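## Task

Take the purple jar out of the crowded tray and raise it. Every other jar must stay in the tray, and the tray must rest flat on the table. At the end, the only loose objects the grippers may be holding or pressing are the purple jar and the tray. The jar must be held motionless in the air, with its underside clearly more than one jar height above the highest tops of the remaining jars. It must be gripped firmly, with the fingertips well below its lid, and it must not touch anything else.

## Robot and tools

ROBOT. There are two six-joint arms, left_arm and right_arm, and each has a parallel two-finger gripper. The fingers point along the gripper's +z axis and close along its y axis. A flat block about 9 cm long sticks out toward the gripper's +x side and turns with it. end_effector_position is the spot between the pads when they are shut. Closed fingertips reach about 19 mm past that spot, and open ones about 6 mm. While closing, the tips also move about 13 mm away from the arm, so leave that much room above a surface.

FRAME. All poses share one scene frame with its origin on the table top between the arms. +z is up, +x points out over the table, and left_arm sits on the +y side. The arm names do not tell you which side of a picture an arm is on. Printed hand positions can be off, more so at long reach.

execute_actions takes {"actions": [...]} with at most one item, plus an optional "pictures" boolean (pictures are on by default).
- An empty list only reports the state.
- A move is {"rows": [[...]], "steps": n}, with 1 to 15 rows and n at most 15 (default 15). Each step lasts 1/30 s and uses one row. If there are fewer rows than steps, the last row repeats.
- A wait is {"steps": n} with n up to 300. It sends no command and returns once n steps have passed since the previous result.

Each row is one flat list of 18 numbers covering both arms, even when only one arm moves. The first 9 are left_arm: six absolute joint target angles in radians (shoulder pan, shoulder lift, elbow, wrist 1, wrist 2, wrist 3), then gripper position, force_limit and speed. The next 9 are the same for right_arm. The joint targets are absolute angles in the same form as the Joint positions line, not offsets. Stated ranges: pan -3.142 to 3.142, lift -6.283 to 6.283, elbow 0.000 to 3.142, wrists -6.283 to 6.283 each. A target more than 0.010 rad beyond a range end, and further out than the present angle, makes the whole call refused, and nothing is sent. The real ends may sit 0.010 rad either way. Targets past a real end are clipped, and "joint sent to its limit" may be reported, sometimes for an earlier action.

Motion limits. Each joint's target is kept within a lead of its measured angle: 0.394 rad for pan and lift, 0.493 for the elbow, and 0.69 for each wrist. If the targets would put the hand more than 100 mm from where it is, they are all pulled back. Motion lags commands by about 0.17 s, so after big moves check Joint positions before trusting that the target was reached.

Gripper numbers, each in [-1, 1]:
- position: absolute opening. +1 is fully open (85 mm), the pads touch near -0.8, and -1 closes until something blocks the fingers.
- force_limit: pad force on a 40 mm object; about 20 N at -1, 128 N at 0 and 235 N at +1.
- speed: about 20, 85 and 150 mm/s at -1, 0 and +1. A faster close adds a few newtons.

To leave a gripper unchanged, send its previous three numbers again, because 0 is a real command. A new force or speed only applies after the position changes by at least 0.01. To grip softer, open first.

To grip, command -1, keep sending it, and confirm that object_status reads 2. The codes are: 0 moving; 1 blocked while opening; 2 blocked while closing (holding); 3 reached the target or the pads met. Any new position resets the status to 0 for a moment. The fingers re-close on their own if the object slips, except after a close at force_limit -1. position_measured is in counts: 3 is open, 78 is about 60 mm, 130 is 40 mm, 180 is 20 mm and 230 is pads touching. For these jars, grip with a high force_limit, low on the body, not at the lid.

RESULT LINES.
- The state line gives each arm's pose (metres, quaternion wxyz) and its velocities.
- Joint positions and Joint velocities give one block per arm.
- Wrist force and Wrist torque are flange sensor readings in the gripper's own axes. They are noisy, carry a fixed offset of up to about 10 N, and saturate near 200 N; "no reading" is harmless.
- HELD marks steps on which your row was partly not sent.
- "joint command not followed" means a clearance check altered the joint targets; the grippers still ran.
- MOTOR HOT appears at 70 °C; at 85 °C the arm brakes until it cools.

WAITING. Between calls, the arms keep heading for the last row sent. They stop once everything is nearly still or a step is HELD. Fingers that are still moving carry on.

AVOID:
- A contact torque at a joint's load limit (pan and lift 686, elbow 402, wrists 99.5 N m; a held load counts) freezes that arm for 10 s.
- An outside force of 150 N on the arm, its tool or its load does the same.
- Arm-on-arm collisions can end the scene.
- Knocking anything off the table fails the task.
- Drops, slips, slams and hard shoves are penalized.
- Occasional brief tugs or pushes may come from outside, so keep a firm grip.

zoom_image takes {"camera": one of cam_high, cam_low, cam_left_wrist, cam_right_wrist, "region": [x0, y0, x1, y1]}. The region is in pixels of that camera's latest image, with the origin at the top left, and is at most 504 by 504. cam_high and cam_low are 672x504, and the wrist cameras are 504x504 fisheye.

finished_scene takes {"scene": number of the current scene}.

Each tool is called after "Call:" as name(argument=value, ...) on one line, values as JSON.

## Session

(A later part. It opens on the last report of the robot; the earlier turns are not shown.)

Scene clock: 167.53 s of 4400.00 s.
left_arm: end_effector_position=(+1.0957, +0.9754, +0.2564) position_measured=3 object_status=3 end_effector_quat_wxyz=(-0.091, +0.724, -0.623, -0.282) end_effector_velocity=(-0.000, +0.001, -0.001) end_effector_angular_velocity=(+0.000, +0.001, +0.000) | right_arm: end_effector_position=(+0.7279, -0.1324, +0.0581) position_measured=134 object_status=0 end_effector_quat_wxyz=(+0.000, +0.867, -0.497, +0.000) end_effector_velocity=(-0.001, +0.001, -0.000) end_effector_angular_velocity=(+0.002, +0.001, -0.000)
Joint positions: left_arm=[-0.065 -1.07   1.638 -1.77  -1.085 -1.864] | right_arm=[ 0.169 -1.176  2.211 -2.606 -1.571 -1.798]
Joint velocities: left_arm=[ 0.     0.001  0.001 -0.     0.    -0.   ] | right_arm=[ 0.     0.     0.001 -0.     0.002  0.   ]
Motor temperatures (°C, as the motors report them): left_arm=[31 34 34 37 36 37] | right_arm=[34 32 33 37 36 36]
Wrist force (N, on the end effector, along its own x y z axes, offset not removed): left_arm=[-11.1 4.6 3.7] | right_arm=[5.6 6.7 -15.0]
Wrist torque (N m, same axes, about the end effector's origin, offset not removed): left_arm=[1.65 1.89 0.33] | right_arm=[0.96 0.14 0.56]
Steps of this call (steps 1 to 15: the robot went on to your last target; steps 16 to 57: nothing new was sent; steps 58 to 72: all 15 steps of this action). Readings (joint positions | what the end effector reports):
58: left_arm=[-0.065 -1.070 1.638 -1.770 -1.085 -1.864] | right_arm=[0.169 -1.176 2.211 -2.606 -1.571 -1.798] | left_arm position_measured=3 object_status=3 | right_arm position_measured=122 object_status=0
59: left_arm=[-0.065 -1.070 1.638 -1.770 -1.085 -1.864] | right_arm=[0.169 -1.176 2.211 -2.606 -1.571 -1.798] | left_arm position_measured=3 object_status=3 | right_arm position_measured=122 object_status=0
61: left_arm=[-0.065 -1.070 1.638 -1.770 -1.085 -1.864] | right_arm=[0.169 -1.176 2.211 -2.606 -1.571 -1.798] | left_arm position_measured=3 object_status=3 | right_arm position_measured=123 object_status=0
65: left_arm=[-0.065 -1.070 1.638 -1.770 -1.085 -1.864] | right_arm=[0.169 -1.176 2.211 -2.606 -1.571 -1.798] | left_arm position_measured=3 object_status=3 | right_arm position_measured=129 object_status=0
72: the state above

Call:
execute_actions(actions=[{"rows":[[-0.065,-1.07,1.638,-1.77,-1.085,-1.864,1,0,0,0.1685,-1.1824,2.2094,-2.5978,-1.571,-1.798,-1,-0.9,-1]],"steps":10}], pictures=false)

Call:
execute_actions(actions=[{"rows":[[-0.065,-1.07,1.638,-1.77,-1.085,-1.864,1,0,0,0.165,-1.1824,2.2094,-2.5978,-1.571,-1.8016,-1,-0.9,-1],[-0.065,-1.07,1.638,-1.77,-1.085,-1.864,1,0,0,0.163,-1.1824,2.2094,-2.5978,-1.571,-1.8036,-1,-0.9,-1],[-0.065,-1.07,1.638,-1.77,-1.085,-1.864,1,0,0,0.161,-1.1824,2.2094,-2.5978,-1.571,-1.8056,-1,-0.9,-1],[-0.065,-1.07,1.638,-1.77,-1.085,-1.864,1,0,0,0.159,-1.1824,2.2094,-2.5978,-1.571,-1.8076,-1,-0.9,-1],[-0.065,-1.07,1.638,-1.77,-1.085,-1.864,1,0,0,0.157,-1.1824,2.2094,-2.5978,-1.571,-1.8096,-1,-0.9,-1],[-0.065,-1.07,1.638,-1.77,-1.085,-1.864,1,0,0,0.155,-1.1824,2.2094,-2.5978,-1.571,-1.8116,-1,-0.9,-1]]}], pictures=false)

Call:
execute_actions(actions=[{"rows":[[-0.065,-1.07,1.638,-1.77,-1.085,-1.864,1,0,0,0.155,-1.1775,2.2108,-2.6041,-1.571,-1.8116,-1,-0.9,-1]],"steps":12}], pictures=false)

Call:
execute_actions(actions=[{"rows":[[-0.065,-1.07,1.638,-1.77,-1.085,-1.864,1,0,0,0.155,-1.1775,2.2108,-2.6041,-1.571,-1.8116,0.06,-0.9,-0.5]],"steps":10}], pictures=false)

Call:
execute_actions(actions=[{"rows":[[-0.065,-1.07,1.638,-1.77,-1.085,-1.864,1,0,0,0.165,-1.1775,2.2108,-2.6041,-1.571,-1.8016,0.06,-0.9,-0.5]]}])

Scene clock: 178.07 s of 4400.00 s.
left_arm: end_effector_position=(+1.0957, +0.9754, +0.2564) position_measured=3 object_status=3 end_effector_quat_wxyz=(-0.091, +0.724, -0.623, -0.282) end_effector_velocity=(+0.001, +0.000, +0.000) end_effector_angular_velocity=(+0.001, -0.001, +0.000) | right_arm: end_effector_position=(+0.7278, -0.1325, +0.0622) position_measured=135 object_status=2 end_effector_quat_wxyz=(+0.000, +0.867, -0.497, -0.000) end_effector_velocity=(+0.000, +0.000, +0.005) end_effector_angular_velocity=(-0.000, -0.001, +0.001)
Joint positions: left_arm=[-0.065 -1.07   1.638 -1.77  -1.085 -1.864] | right_arm=[ 0.169 -1.182  2.21  -2.599 -1.571 -1.798]
Joint velocities: left_arm=[ 0.     0.001 -0.001 -0.     0.001 -0.   ] | right_arm=[ 0.    -0.006 -0.002  0.007 -0.    -0.001]
Motor temperatures (°C, as the motors report them): left_arm=[31 34 34 37 36 37] | right_arm=[34 32 33 37 36 36]
Wrist force (N, on the end effector, along its own x y z axes, offset not removed): left_arm=[-11.5 6.6 5.4] | right_arm=[-2.0 4.5 0.5]
Wrist torque (N m, same axes, about the end effector's origin, offset not removed): left_arm=[1.91 1.87 0.29] | right_arm=[0.99 0.94 0.72]
Steps of this call (steps 1 to 15: the robot went on to your last target; steps 16 to 90: nothing new was sent; then 7.20 s passed at rest; steps 91 to 100: all 10 steps of this action). Readings (joint positions | what the end effector reports):
91: left_arm=[-0.065 -1.070 1.638 -1.770 -1.085 -1.864] | right_arm=[0.169 -1.176 2.211 -2.606 -1.571 -1.798] | left_arm position_measured=3 object_status=3 | right_arm position_measured=134 object_status=2
92: left_arm=[-0.065 -1.070 1.638 -1.770 -1.085 -1.864] | right_arm=[0.169 -1.177 2.211 -2.605 -1.571 -1.798] | left_arm position_measured=3 object_status=3 | right_arm position_measured=134 object_status=2
94: left_arm=[-0.065 -1.070 1.638 -1.770 -1.085 -1.864] | right_arm=[0.169 -1.179 2.211 -2.602 -1.571 -1.798] | left_arm position_measured=3 object_status=3 | right_arm position_measured=134 object_status=2
98: left_arm=[-0.065 -1.070 1.638 -1.770 -1.085 -1.864] | right_arm=[0.169 -1.181 2.210 -2.599 -1.571 -1.798] | left_arm position_measured=3 object_status=3 | right_arm position_measured=134 object_status=2
100: the state above

Scene clock: 178.57 s of 4400.00 s.
left_arm: end_effector_position=(+1.0957, +0.9754, +0.2564) position_measured=3 object_status=3 end_effector_quat_wxyz=(-0.091, +0.724, -0.623, -0.282) end_effector_velocity=(-0.000, +0.000, +0.000) end_effector_angular_velocity=(-0.000, +0.000, -0.001) | right_arm: end_effector_position=(+0.7335, -0.1420, +0.0630) position_measured=135 object_status=2 end_effector_quat_wxyz=(+0.000, +0.868, -0.497, +0.000) end_effector_velocity=(+0.005, -0.005, +0.001) end_effector_angular_velocity=(+0.000, -0.002, +0.001)
Joint positions: left_arm=[-0.065 -1.07   1.638 -1.77  -1.085 -1.864] | right_arm=[ 0.156 -1.182  2.209 -2.598 -1.571 -1.811]
Joint velocities: left_arm=[ 0.    -0.     0.001 -0.     0.     0.001] | right_arm=[-0.007 -0.    -0.001 -0.001 -0.    -0.008]
Motor temperatures (°C, as the motors report them): left_arm=[31 34 34 37 36 37] | right_arm=[34 32 33 37 36 36]
Wrist force (N, on the end effector, along its own x y z axes, offset not removed): left_arm=[-6.8 1.0 1.7] | right_arm=[-1.1 3.2 0.8]
Wrist torque (N m, same axes, about the end effector's origin, offset not removed): left_arm=[0.88 1.01 0.26] | right_arm=[0.69 0.59 0.73]
Steps of this call (steps 1 to 15: all 15 steps of this action). Readings (joint positions | what the end effector reports):
1: left_arm=[-0.065 -1.070 1.638 -1.770 -1.085 -1.864] | right_arm=[0.169 -1.182 2.210 -2.599 -1.571 -1.798] | left_arm position_measured=3 object_status=3 | right_arm position_measured=135 object_status=2
2: left_arm=[-0.065 -1.070 1.638 -1.770 -1.085 -1.864] | right_arm=[0.168 -1.182 2.210 -2.598 -1.571 -1.798] | left_arm position_measured=3 object_status=3 | right_arm position_measured=135 object_status=2
4: left_arm=[-0.065 -1.070 1.638 -1.770 -1.085 -1.864] | right_arm=[0.167 -1.182 2.210 -2.598 -1.571 -1.800] | left_arm position_measured=3 object_status=3 | right_arm position_measured=135 object_status=2
8: left_arm=[-0.065 -1.070 1.638 -1.770 -1.085 -1.864] | right_arm=[0.161 -1.182 2.209 -2.598 -1.571 -1.806] | left_arm position_measured=3 object_status=3 | right_arm position_measured=135 object_status=2
15: the state above

Scene clock: 178.97 s of 4400.00 s.
left_arm: end_effector_position=(+1.0957, +0.9754, +0.2564) position_measured=3 object_status=3 end_effector_quat_wxyz=(-0.091, +0.724, -0.623, -0.282) end_effector_velocity=(-0.001, +0.000, -0.002) end_effector_angular_velocity=(+0.000, +0.002, -0.000) | right_arm: end_effector_position=(+0.7340, -0.1427, +0.0595) position_measured=135 object_status=2 end_effector_quat_wxyz=(+0.000, +0.868, -0.497, +0.000) end_effector_velocity=(-0.000, +0.000, -0.003) end_effector_angular_velocity=(+0.002, -0.000, -0.000)
Joint positions: left_arm=[-0.065 -1.07   1.638 -1.77  -1.085 -1.864] | right_arm=[ 0.155 -1.178  2.211 -2.604 -1.571 -1.812]
Joint velocities: left_arm=[ 0.     0.001  0.002 -0.     0.     0.001] | right_arm=[-0.     0.003  0.001 -0.005  0.002  0.   ]
Motor temperatures (°C, as the motors report them): left_arm=[31 34 34 37 36 37] | right_arm=[34 32 33 37 36 36]
Wrist force (N, on the end effector, along its own x y z axes, offset not removed): left_arm=[-5.9 5.7 3.9] | right_arm=[0.4 0.6 -2.0]
Wrist torque (N m, same axes, about the end effector's origin, offset not removed): left_arm=[1.92 0.94 0.41] | right_arm=[0.11 0.41 0.58]
Steps of this call (steps 1 to 12: all 12 steps of this action). Readings (joint positions | what the end effector reports):
1: left_arm=[-0.065 -1.070 1.638 -1.770 -1.085 -1.864] | right_arm=[0.156 -1.182 2.209 -2.598 -1.571 -1.811] | left_arm position_measured=3 object_status=3 | right_arm position_measured=135 object_status=2
2: left_arm=[-0.065 -1.070 1.638 -1.770 -1.085 -1.864] | right_arm=[0.156 -1.182 2.209 -2.598 -1.571 -1.811] | left_arm position_measured=3 object_status=3 | right_arm position_measured=135 object_status=2
4: left_arm=[-0.065 -1.070 1.638 -1.770 -1.085 -1.864] | right_arm=[0.155 -1.181 2.210 -2.600 -1.571 -1.811] | left_arm position_measured=3 object_status=3 | right_arm position_measured=135 object_status=2
8: left_arm=[-0.065 -1.070 1.638 -1.770 -1.085 -1.864] | right_arm=[0.155 -1.179 2.210 -2.603 -1.571 -1.811] | left_arm position_measured=3 object_status=3 | right_arm position_measured=135 object_status=2
12: the state above

Scene clock: 179.30 s of 4400.00 s.
left_arm: end_effector_position=(+1.0957, +0.9754, +0.2564) position_measured=3 object_status=3 end_effector_quat_wxyz=(-0.091, +0.724, -0.623, -0.282) end_effector_velocity=(-0.002, +0.000, -0.001) end_effector_angular_velocity=(+0.001, +0.003, -0.001) | right_arm: end_effector_position=(+0.7339, -0.1428, +0.0591) position_measured=122 object_status=0 end_effector_quat_wxyz=(+0.000, +0.868, -0.497, +0.000) end_effector_velocity=(-0.000, +0.001, -0.000) end_effector_angular_velocity=(+0.002, +0.001, +0.000)
Joint positions: left_arm=[-0.065 -1.07   1.638 -1.77  -1.085 -1.864] | right_arm=[ 0.155 -1.178  2.211 -2.604 -1.571 -1.812]
Joint velocities: left_arm=[-0.    -0.     0.002 -0.     0.001  0.001] | right_arm=[-0.     0.    -0.    -0.     0.002 -0.   ]
Motor temperatures (°C, as the motors report them): left_arm=[31 34 34 37 36 37] | right_arm=[34 32 33 37 36 36]
Wrist force (N, on the end effector, along its own x y z axes, offset not removed): left_arm=[-8.4 1.9 2.7] | right_arm=[0.3 2.1 -1.9]
Wrist torque (N m, same axes, about the end effector's origin, offset not removed): left_arm=[1.02 1.45 0.22] | right_arm=[0.45 0.43 0.59]
Steps of this call (steps 1 to 10: all 10 steps of this action). Readings (joint positions | what the end effector reports):
1: left_arm=[-0.065 -1.070 1.638 -1.770 -1.085 -1.864] | right_arm=[0.155 -1.178 2.211 -2.604 -1.571 -1.812] | left_arm position_measured=3 object_status=3 | right_arm position_measured=135 object_status=0
2: left_arm=[-0.065 -1.070 1.638 -1.770 -1.085 -1.864] | right_arm=[0.155 -1.178 2.211 -2.604 -1.571 -1.812] | left_arm position_measured=3 object_status=3 | right_arm position_measured=135 object_status=0
4: left_arm=[-0.065 -1.070 1.638 -1.770 -1.085 -1.864] | right_arm=[0.155 -1.178 2.211 -2.604 -1.571 -1.812] | left_arm position_measured=3 object_status=3 | right_arm position_measured=130 object_status=0
8: left_arm=[-0.065 -1.070 1.638 -1.770 -1.085 -1.864] | right_arm=[0.155 -1.178 2.211 -2.604 -1.571 -1.812] | left_arm position_measured=3 object_status=3 | right_arm position_measured=122 object_status=0
10: the state above

Scene clock: 179.80 s of 4400.00 s.
left_arm: end_effector_position=(+1.0957, +0.9754, +0.2564) position_measured=3 object_status=3 end_effector_quat_wxyz=(-0.091, +0.724, -0.623, -0.282) end_effector_velocity=(-0.001, +0.000, -0.000) end_effector_angular_velocity=(+0.000, +0.001, +0.000) | right_arm: end_effector_position=(+0.7296, -0.1354, +0.0591) position_measured=122 object_status=3 end_effector_quat_wxyz=(+0.000, +0.867, -0.497, +0.000) end_effector_velocity=(-0.002, +0.002, -0.001) end_effector_angular_velocity=(-0.001, +0.001, +0.002)
Joint positions: left_arm=[-0.065 -1.07   1.638 -1.77  -1.085 -1.864] | right_arm=[ 0.165 -1.178  2.211 -2.604 -1.571 -1.802]
Joint velocities: left_arm=[ 0.    -0.001  0.001  0.    -0.    -0.   ] | right_arm=[ 0.003  0.     0.001 -0.    -0.     0.001]
Motor temperatures (°C, as the motors report them): left_arm=[31 34 34 37 36 37] | right_arm=[34 32 33 37 36 36]
Wrist force (N, on the end effector, along its own x y z axes, offset not removed): left_arm=[-6.9 5.0 8.6] | right_arm=[0.8 1.3 -0.1]
Wrist torque (N m, same axes, about the end effector's origin, offset not removed): left_arm=[1.57 1.03 0.29] | right_arm=[0.32 0.24 0.56]
Steps of this call (steps 1 to 15: all 15 steps of this action). Readings (joint positions | what the end effector reports):
1: left_arm=[-0.065 -1.070 1.638 -1.770 -1.085 -1.864] | right_arm=[0.155 -1.178 2.211 -2.604 -1.571 -1.812] | left_arm position_measured=3 object_status=3 | right_arm position_measured=122 object_status=0
2: left_arm=[-0.065 -1.070 1.638 -1.770 -1.085 -1.864] | right_arm=[0.156 -1.178 2.211 -2.604 -1.571 -1.811] | left_arm position_measured=3 object_status=3 | right_arm position_measured=122 object_status=0
4: left_arm=[-0.065 -1.070 1.638 -1.770 -1.085 -1.864] | right_arm=[0.159 -1.178 2.211 -2.604 -1.571 -1.808] | left_arm position_measured=3 object_status=3 | right_arm position_measured=122 object_status=0
8: left_arm=[-0.065 -1.070 1.638 -1.770 -1.085 -1.864] | right_arm=[0.163 -1.178 2.211 -2.604 -1.571 -1.804] | left_arm position_measured=3 object_status=3 | right_arm position_measured=122 object_status=3
15: the state above

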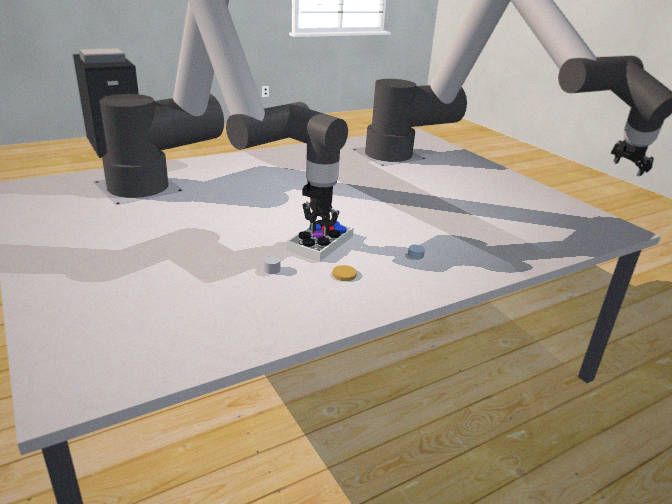

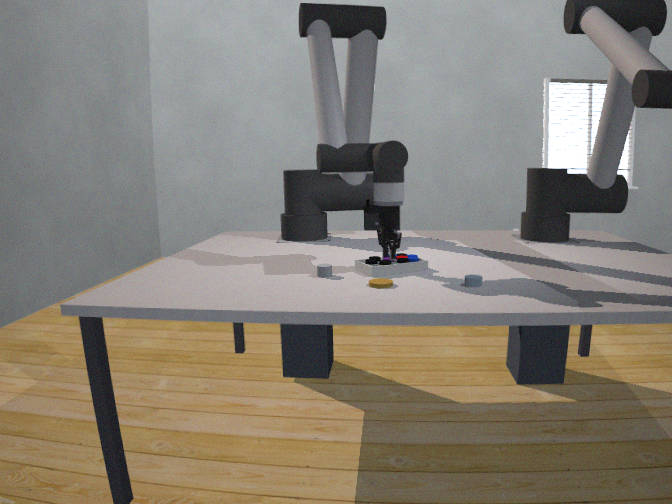

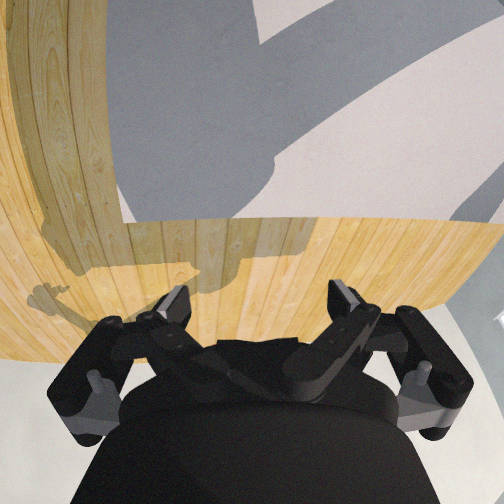

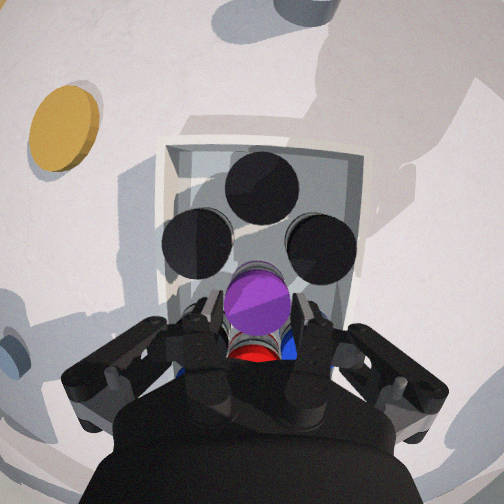

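Call:
execute_actions(actions=[{"rows":[[-0.065,-1.07,1.638,-1.77,-1.085,-1.864,1,0,0,0.160,-1.1775,2.2108,-2.6041,-1.571,-1.8066,0.06,-0.9,-0.5],[-0.065,-1.07,1.638,-1.77,-1.085,-1.864,1,0,0,0.160,-1.1775,2.2108,-2.6041,-1.571,-1.8066,0.06,-0.9,-0.5],[-0.065,-1.07,1.638,-1.77,-1.085,-1.864,1,0,0,0.160,-1.1775,2.2108,-2.6041,-1.571,-1.8066,0.06,-0.9,-0.5],[-0.065,-1.07,1.638,-1.77,-1.085,-1.864,1,0,0,0.160,-1.17,2.2127,-2.6135,-1.571,-1.8066,0.06,-0.9,-0.5],[-0.065,-1.07,1.638,-1.77,-1.085,-1.864,1,0,0,0.160,-1.16,2.215,-2.6258,-1.571,-1.8066,0.06,-0.9,-0.5]]}], pictures=false)

Call:
execute_actions(actions=[{"rows":[[-0.065,-1.07,1.638,-1.77,-1.085,-1.864,1,0,0,0.160,-1.143,2.219,-2.6468,-1.571,-1.8066,0.06,-0.9,-0.5]]}])

Scene clock: 187.83 s of 4400.00 s.
left_arm: end_effector_position=(+1.0957, +0.9754, +0.2564) position_measured=3 object_status=3 end_effector_quat_wxyz=(-0.091, +0.724, -0.623, -0.282) end_effector_velocity=(+0.001, -0.001, +0.001) end_effector_angular_velocity=(-0.000, -0.001, -0.001) | right_arm: end_effector_position=(+0.7318, -0.1387, +0.0464) position_measured=122 object_status=3 end_effector_quat_wxyz=(+0.000, +0.868, -0.497, +0.000) end_effector_velocity=(-0.000, -0.002, -0.010) end_effector_angular_velocity=(-0.001, +0.001, +0.001)
Joint positions: left_arm=[-0.065 -1.07   1.638 -1.77  -1.085 -1.864] | right_arm=[ 0.16  -1.161  2.215 -2.624 -1.571 -1.806]
Joint velocities: left_arm=[-0.001  0.    -0.002  0.    -0.    -0.   ] | right_arm=[-0.001  0.012  0.004 -0.014 -0.001 -0.002]
Motor temperatures (°C, as the motors report them): left_arm=[31 34 34 37 36 37] | right_arm=[34 32 33 37 36 36]
Wrist force (N, on the end effector, along its own x y z axes, offset not removed): left_arm=[-14.4 2.5 3.7] | right_arm=[-0.3 3.5 0.9]
Wrist torque (N m, same axes, about the end effector's origin, offset not removed): left_arm=[1.20 2.53 0.43] | right_arm=[0.73 0.53 0.61]
Steps of this call (steps 1 to 15: the robot went on to your last target; steps 16 to 90: nothing new was sent; then 4.53 s passed at rest; steps 91 to 105: all 15 steps of this action). Readings (joint positions | what the end effector reports):
91: left_arm=[-0.065 -1.070 1.638 -1.770 -1.085 -1.864] | right_arm=[0.165 -1.178 2.211 -2.604 -1.571 -1.802] | left_arm position_measured=3 object_status=3 | right_arm position_measured=122 object_status=3
92: left_arm=[-0.065 -1.070 1.638 -1.770 -1.085 -1.864] | right_arm=[0.165 -1.177 2.211 -2.604 -1.571 -1.802] | left_arm position_measured=3 object_status=3 | right_arm position_measured=122 object_status=3
94: left_arm=[-0.065 -1.070 1.638 -1.770 -1.085 -1.864] | right_arm=[0.163 -1.177 2.211 -2.604 -1.571 -1.803] | left_arm position_measured=3 object_status=3 | right_arm position_measured=122 object_status=3
98: left_arm=[-0.065 -1.070 1.638 -1.770 -1.085 -1.864] | right_arm=[0.161 -1.170 2.213 -2.614 -1.571 -1.805] | left_arm position_measured=3 object_status=3 | right_arm position_measured=122 object_status=3
105: the state above

Scene clock: 188.33 s of 4400.00 s.
left_arm: end_effector_position=(+1.0957, +0.9754, +0.2564) position_measured=3 object_status=3 end_effector_quat_wxyz=(-0.091, +0.724, -0.623, -0.282) end_effector_velocity=(-0.000, +0.000, -0.000) end_effector_angular_velocity=(+0.000, +0.001, -0.000) | right_arm: end_effector_position=(+0.7319, -0.1389, +0.0323) position_measured=122 object_status=3 end_effector_quat_wxyz=(+0.000, +0.868, -0.497, +0.000) end_effector_velocity=(-0.000, -0.000, -0.004) end_effector_angular_velocity=(-0.001, +0.001, -0.000)
Joint positions: left_arm=[-0.065 -1.07   1.638 -1.77  -1.085 -1.864] | right_arm=[ 0.16  -1.144  2.219 -2.646 -1.571 -1.807]
Joint velocities: left_arm=[ 0. -0.  0.  0.  0.  0.] | right_arm=[-0.     0.005  0.001 -0.004 -0.     0.   ]
Motor temperatures (°C, as the motors report them): left_arm=[31 34 34 37 36 37] | right_arm=[34 32 33 37 36 36]
Wrist force (N, on the end effector, along its own x y z axes, offset not removed): left_arm=[-9.8 3.2 3.5] | right_arm=[2.1 0.6 4.5]
Wrist torque (N m, same axes, about the end effector's origin, offset not removed): left_arm=[1.32 1.46 0.24] | right_arm=[0.24 0.06 0.52]
Steps of this call (steps 1 to 15: all 15 steps of this action). Readings (joint positions | what the end effector reports):
1: left_arm=[-0.065 -1.070 1.638 -1.770 -1.085 -1.864] | right_arm=[0.160 -1.161 2.215 -2.624 -1.571 -1.806] | left_arm position_measured=3 object_status=3 | right_arm position_measured=122 object_status=3
2: left_arm=[-0.065 -1.070 1.638 -1.770 -1.085 -1.864] | right_arm=[0.160 -1.160 2.215 -2.626 -1.571 -1.806] | left_arm position_measured=3 object_status=3 | right_arm position_measured=122 object_status=3
4: left_arm=[-0.065 -1.070 1.638 -1.770 -1.085 -1.864] | right_arm=[0.160 -1.154 2.216 -2.633 -1.571 -1.807] | left_arm position_measured=3 object_status=3 | right_arm position_measured=122 object_status=3
8: left_arm=[-0.065 -1.070 1.638 -1.770 -1.085 -1.864] | right_arm=[0.160 -1.147 2.218 -2.642 -1.571 -1.807] | left_arm position_measured=3 object_status=3 | right_arm position_measured=122 object_status=3
15: the state above

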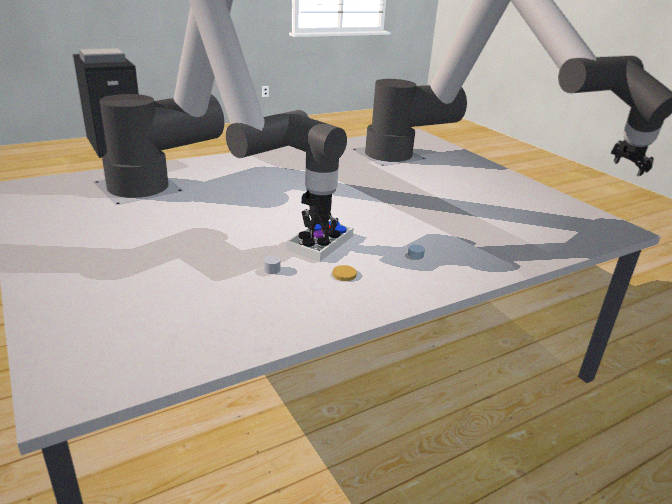

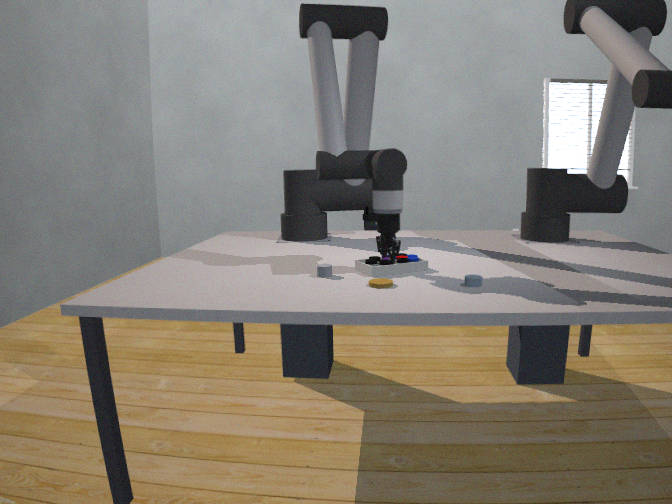

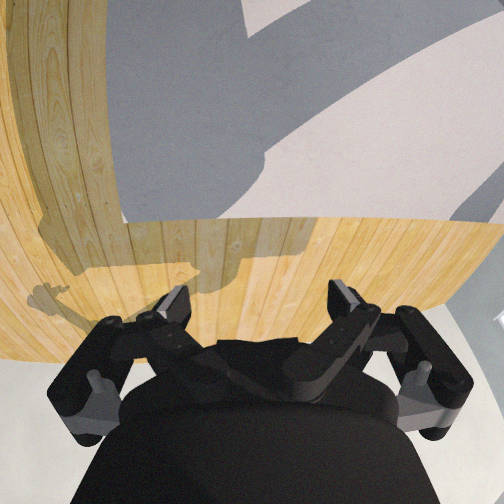

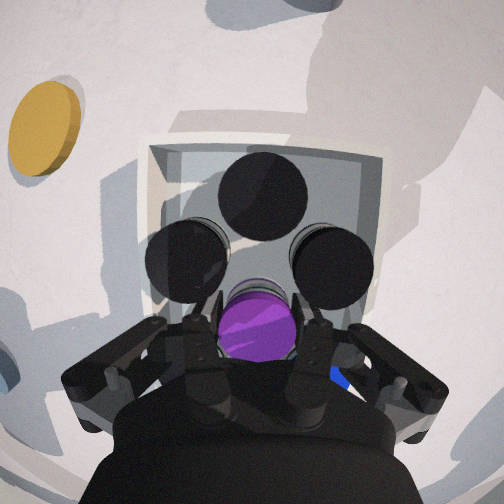

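Call:
execute_actions(actions=[{"rows":[[-0.065,-1.07,1.638,-1.77,-1.085,-1.864,1,0,0,0.160,-1.143,2.219,-2.6468,-1.571,-1.8066,-1,0.8,-0.6],[-0.065,-1.07,1.638,-1.77,-1.085,-1.864,1,0,0,0.160,-1.143,2.219,-2.6468,-1.571,-1.8066,-1,0.8,-0.6],[-0.065,-1.07,1.638,-1.77,-1.085,-1.864,1,0,0,0.160,-1.143,2.219,-2.6468,-1.571,-1.8066,-1,0.8,-0.6],[-0.065,-1.07,1.638,-1.77,-1.085,-1.864,1,0,0,0.160,-1.1448,2.2186,-2.6446,-1.571,-1.8066,-1,0.8,-0.6]]}], pictures=false)

Call:
execute_actions(actions=[{"rows":[[-0.065,-1.07,1.638,-1.77,-1.085,-1.864,1,0,0,0.160,-1.16,2.215,-2.6258,-1.571,-1.8066,-1,0.8,-0.6],[-0.065,-1.07,1.638,-1.77,-1.085,-1.864,1,0,0,0.160,-1.16,2.215,-2.6258,-1.571,-1.8066,-1,0.8,-0.6],[-0.065,-1.07,1.638,-1.77,-1.085,-1.864,1,0,0,0.160,-1.1775,2.2108,-2.6041,-1.571,-1.8066,-1,0.8,-0.6],[-0.065,-1.07,1.638,-1.77,-1.085,-1.864,1,0,0,0.160,-1.1775,2.2108,-2.6041,-1.571,-1.8066,-1,0.8,-0.6],[-0.065,-1.07,1.638,-1.77,-1.085,-1.864,1,0,0,0.160,-1.1978,2.2051,-2.5781,-1.571,-1.8066,-1,0.8,-0.6]],"steps":12}], pictures=false)

Call:
execute_actions(actions=[{"rows":[[-0.065,-1.07,1.638,-1.77,-1.085,-1.864,1,0,0,0.160,-1.23,2.194,-2.535,-1.571,-1.8066,-1,0.8,-0.6],[-0.065,-1.07,1.638,-1.77,-1.085,-1.864,1,0,0,0.160,-1.23,2.194,-2.535,-1.571,-1.8066,-1,0.8,-0.6],[-0.065,-1.07,1.638,-1.77,-1.085,-1.864,1,0,0,0.160,-1.27,2.177,-2.478,-1.571,-1.8066,-1,0.8,-0.6],[-0.065,-1.07,1.638,-1.77,-1.085,-1.864,1,0,0,0.160,-1.27,2.177,-2.478,-1.571,-1.8066,-1,0.8,-0.6],[-0.065,-1.07,1.638,-1.77,-1.085,-1.864,1,0,0,0.160,-1.36,2.13,-2.341,-1.571,-1.8066,-1,0.8,-0.6]]}], pictures=false)

Call:
execute_actions(actions=[{"steps":25}])

Scene clock: 203.10 s of 4400.00 s.
left_arm: end_effector_position=(+1.0957, +0.9754, +0.2564) position_measured=3 object_status=3 end_effector_quat_wxyz=(-0.091, +0.724, -0.623, -0.282) end_effector_velocity=(-0.001, +0.001, -0.001) end_effector_angular_velocity=(+0.000, +0.002, +0.000) | right_arm: end_effector_position=(+0.7318, -0.1389, +0.0330) position_measured=137 object_status=0 end_effector_quat_wxyz=(+0.000, +0.867, -0.497, +0.000) end_effector_velocity=(-0.000, -0.000, +0.001) end_effector_angular_velocity=(-0.001, +0.001, +0.001)
Joint positions: left_arm=[-0.065 -1.07   1.638 -1.77  -1.085 -1.864] | right_arm=[ 0.16  -1.145  2.219 -2.645 -1.571 -1.807]
Joint velocities: left_arm=[0.001 0.    0.001 0.    0.    0.   ] | right_arm=[ 0.    -0.001 -0.001  0.003 -0.001 -0.001]
Motor temperatures (°C, as the motors report them): left_arm=[31 34 34 37 36 37] | right_arm=[34 32 33 37 36 36]
Wrist force (N, on the end effector, along its own x y z axes, offset not removed): left_arm=[-9.8 6.3 4.1] | right_arm=[-0.1 4.7 0.3]
Wrist torque (N m, same axes, about the end effector's origin, offset not removed): left_arm=[1.83 1.54 0.26] | right_arm=[0.95 0.53 0.51]
Steps of this call (steps 1 to 15: the robot went on to your last target; steps 16 to 90: nothing new was sent; then 11.27 s passed at rest; steps 91 to 105: all 15 steps of this action). Readings (joint positions | what the end effector reports):
91: left_arm=[-0.065 -1.070 1.638 -1.770 -1.085 -1.864] | right_arm=[0.160 -1.143 2.219 -2.647 -1.571 -1.807] | left_arm position_measured=3 object_status=3 | right_arm position_measured=122 object_status=0
92: left_arm=[-0.065 -1.070 1.638 -1.770 -1.085 -1.864] | right_arm=[0.160 -1.143 2.219 -2.647 -1.571 -1.807] | left_arm position_measured=3 object_status=3 | right_arm position_measured=122 object_status=0
94: left_arm=[-0.065 -1.070 1.638 -1.770 -1.085 -1.864] | right_arm=[0.160 -1.143 2.219 -2.647 -1.571 -1.807] | left_arm position_measured=3 object_status=3 | right_arm position_measured=125 object_status=0
98: left_arm=[-0.065 -1.070 1.638 -1.770 -1.085 -1.864] | right_arm=[0.160 -1.144 2.219 -2.646 -1.571 -1.807] | left_arm position_measured=3 object_status=3 | right_arm position_measured=134 object_status=0
105: the state above

Scene clock: 203.50 s of 4400.00 s.
left_arm: end_effector_position=(+1.0957, +0.9754, +0.2564) position_measured=3 object_status=3 end_effector_quat_wxyz=(-0.091, +0.724, -0.623, -0.282) end_effector_velocity=(+0.000, -0.001, +0.000) end_effector_angular_velocity=(-0.000, -0.000, -0.001) | right_arm: end_effector_position=(+0.7319, -0.1389, +0.0695) position_measured=137 object_status=2 end_effector_quat_wxyz=(-0.000, +0.867, -0.497, +0.000) end_effector_velocity=(-0.002, -0.001, +0.049) end_effector_angular_velocity=(-0.002, +0.000, +0.001)
Joint positions: left_arm=[-0.065 -1.07   1.638 -1.77  -1.085 -1.864] | right_arm=[ 0.16  -1.19   2.207 -2.588 -1.571 -1.807]
Joint velocities: left_arm=[-0.001  0.    -0.    -0.    -0.     0.001] | right_arm=[ 0.    -0.061 -0.015  0.077 -0.001 -0.001]
Motor temperatures (°C, as the motors report them): left_arm=[31 34 34 37 36 37] | right_arm=[34 32 33 37 36 36]
Wrist force (N, on the end effector, along its own x y z axes, offset not removed): left_arm=[-9.0 4.4 1.8] | right_arm=[0.0 1.7 0.5]
Wrist torque (N m, same axes, about the end effector's origin, offset not removed): left_arm=[1.55 1.31 0.34] | right_arm=[0.31 0.46 0.65]
Steps of this call (steps 1 to 12: all 12 steps of this action). Readings (joint positions | what the end effector reports):
1: left_arm=[-0.065 -1.070 1.638 -1.770 -1.085 -1.864] | right_arm=[0.160 -1.145 2.219 -2.645 -1.571 -1.807] | left_arm position_measured=3 object_status=3 | right_arm position_measured=137 object_status=2
2: left_arm=[-0.065 -1.070 1.638 -1.770 -1.085 -1.864] | right_arm=[0.160 -1.146 2.218 -2.643 -1.571 -1.807] | left_arm position_measured=3 object_status=3 | right_arm position_measured=137 object_status=2
4: left_arm=[-0.065 -1.070 1.638 -1.770 -1.085 -1.864] | right_arm=[0.160 -1.152 2.217 -2.636 -1.571 -1.807] | left_arm position_measured=3 object_status=3 | right_arm position_measured=137 object_status=2
8: left_arm=[-0.065 -1.070 1.638 -1.770 -1.085 -1.864] | right_arm=[0.160 -1.176 2.211 -2.606 -1.571 -1.807] | left_arm position_measured=3 object_status=3 | right_arm position_measured=137 object_status=2
12: the state above

Scene clock: 204.00 s of 4400.00 s.
left_arm: end_effector_position=(+1.0957, +0.9754, +0.2564) position_measured=3 object_status=3 end_effector_quat_wxyz=(-0.091, +0.724, -0.623, -0.282) end_effector_velocity=(-0.000, -0.001, -0.000) end_effector_angular_velocity=(+0.000, +0.000, -0.001) | right_arm: end_effector_position=(+0.7336, -0.1384, +0.2098) position_measured=137 object_status=2 end_effector_quat_wxyz=(-0.000, +0.867, -0.497, +0.001) end_effector_velocity=(-0.012, -0.003, +0.118) end_effector_angular_velocity=(-0.001, +0.007, +0.000)
Joint positions: left_arm=[-0.065 -1.07   1.638 -1.77  -1.085 -1.864] | right_arm=[ 0.16  -1.344  2.137 -2.365 -1.571 -1.807]
Joint velocities: left_arm=[-0.001 -0.     0.     0.     0.    -0.   ] | right_arm=[ 0.    -0.126 -0.058  0.192  0.001 -0.   ]
Motor temperatures (°C, as the motors report them): left_arm=[31 34 34 37 36 37] | right_arm=[34 32 33 37 36 36]
Wrist force (N, on the end effector, along its own x y z axes, offset not removed): left_arm=[-8.4 1.7 3.9] | right_arm=[-0.2 1.2 0.7]
Wrist torque (N m, same axes, about the end effector's origin, offset not removed): left_arm=[1.01 1.28 0.32] | right_arm=[0.30 0.59 0.61]
Steps of this call (steps 1 to 15: all 15 steps of this action). Readings (joint positions | what the end effector reports):
1: left_arm=[-0.065 -1.070 1.638 -1.770 -1.085 -1.864] | right_arm=[0.160 -1.192 2.207 -2.586 -1.571 -1.807] | left_arm position_measured=3 object_status=3 | right_arm position_measured=137 object_status=2
2: left_arm=[-0.065 -1.070 1.638 -1.770 -1.085 -1.864] | right_arm=[0.160 -1.195 2.206 -2.582 -1.571 -1.807] | left_arm position_measured=3 object_status=3 | right_arm position_measured=137 object_status=2
4: left_arm=[-0.065 -1.070 1.638 -1.770 -1.085 -1.864] | right_arm=[0.160 -1.209 2.200 -2.563 -1.571 -1.807] | left_arm position_measured=3 object_status=3 | right_arm position_measured=137 object_status=2
8: left_arm=[-0.065 -1.070 1.638 -1.770 -1.085 -1.864] | right_arm=[0.160 -1.268 2.174 -2.481 -1.571 -1.807] | left_arm position_measured=3 object_status=3 | right_arm position_measured=137 object_status=2
15: the state above

Scene clock: 204.83 s of 4400.00 s.
left_arm: end_effector_position=(+1.0957, +0.9754, +0.2564) position_measured=3 object_status=3 end_effector_quat_wxyz=(-0.091, +0.724, -0.623, -0.282) end_effector_velocity=(+0.001, +0.001, +0.000) end_effector_angular_velocity=(-0.000, -0.001, +0.001) | right_arm: end_effector_position=(+0.7318, -0.1389, +0.2245) position_measured=137 object_status=2 end_effector_quat_wxyz=(+0.000, +0.867, -0.497, +0.000) end_effector_velocity=(-0.001, -0.000, -0.000) end_effector_angular_velocity=(-0.000, +0.000, +0.001)
Joint positions: left_arm=[-0.065 -1.07   1.638 -1.77  -1.085 -1.864] | right_arm=[ 0.16  -1.36   2.13  -2.341 -1.571 -1.807]
Joint velocities: left_arm=[ 0.001  0.    -0.001 -0.    -0.     0.   ] | right_arm=[-0.    -0.     0.001 -0.001 -0.    -0.001]
Motor temperatures (°C, as the motors report them): left_arm=[31 34 34 37 36 37] | right_arm=[34 32 33 37 36 36]
Wrist force (N, on the end effector, along its own x y z axes, offset not removed): left_arm=[-12.0 4.2 1.7] | right_arm=[1.5 3.7 2.5]
Wrist torque (N m, same axes, about the end effector's origin, offset not removed): left_arm=[1.52 1.96 0.50] | right_arm=[0.79 0.15 0.49]
Steps of this call (steps 1 to 25: the robot went on to your last target). Readings (joint positions | what the end effector reports):
1: left_arm=[-0.065 -1.070 1.638 -1.770 -1.085 -1.864] | right_arm=[0.160 -1.348 2.136 -2.360 -1.571 -1.807] | left_arm position_measured=3 object_status=3 | right_arm position_measured=137 object_status=2
2: left_arm=[-0.065 -1.070 1.638 -1.770 -1.085 -1.864] | right_arm=[0.160 -1.351 2.134 -2.355 -1.571 -1.807] | left_arm position_measured=3 object_status=3 | right_arm position_measured=137 object_status=2
4: left_arm=[-0.065 -1.070 1.638 -1.770 -1.085 -1.864] | right_arm=[0.160 -1.355 2.133 -2.349 -1.571 -1.807] | left_arm position_measured=3 object_status=3 | right_arm position_measured=137 object_status=2
8: left_arm=[-0.065 -1.070 1.638 -1.770 -1.085 -1.864] | right_arm=[0.160 -1.358 2.131 -2.344 -1.571 -1.807] | left_arm position_measured=3 object_status=3 | right_arm position_measured=137 object_status=2
25: the state above

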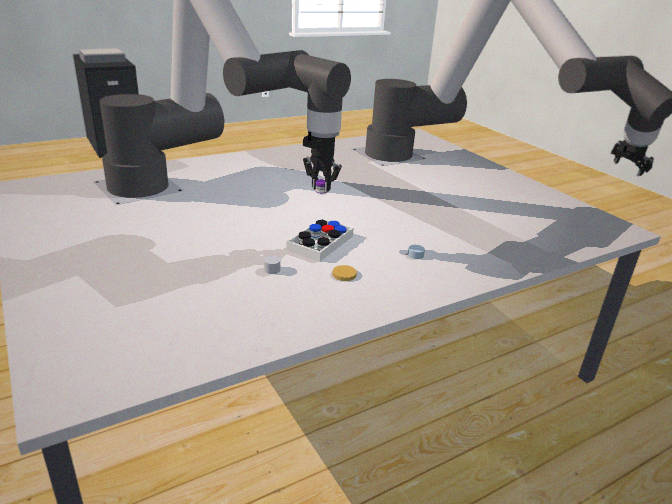

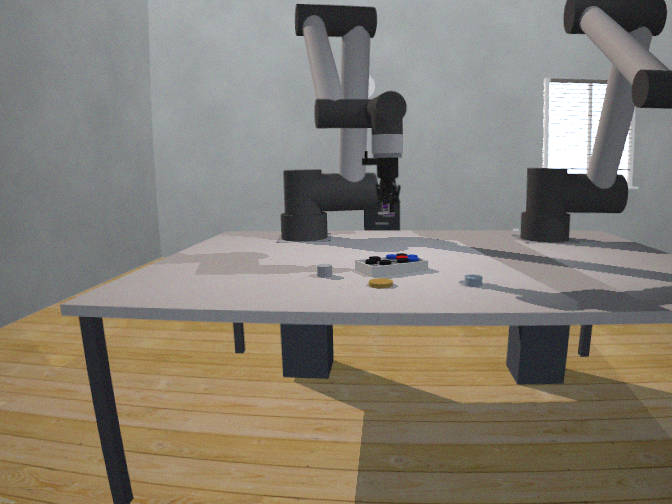

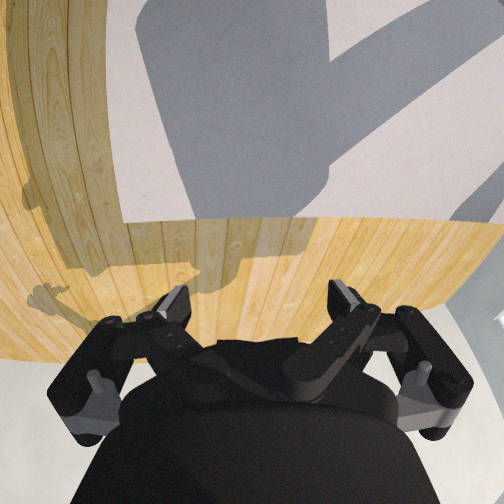

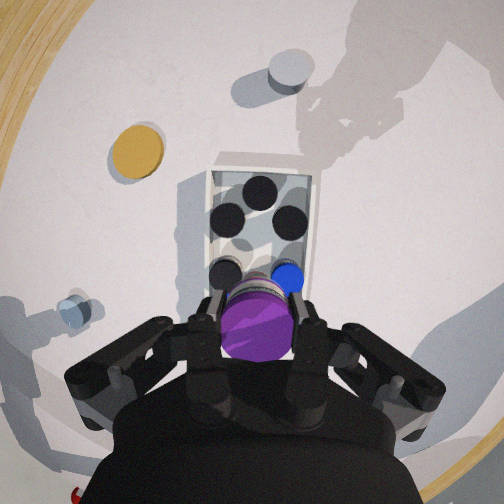

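Call:
finished_scene(scene=2)

The scene is finished: the task was done.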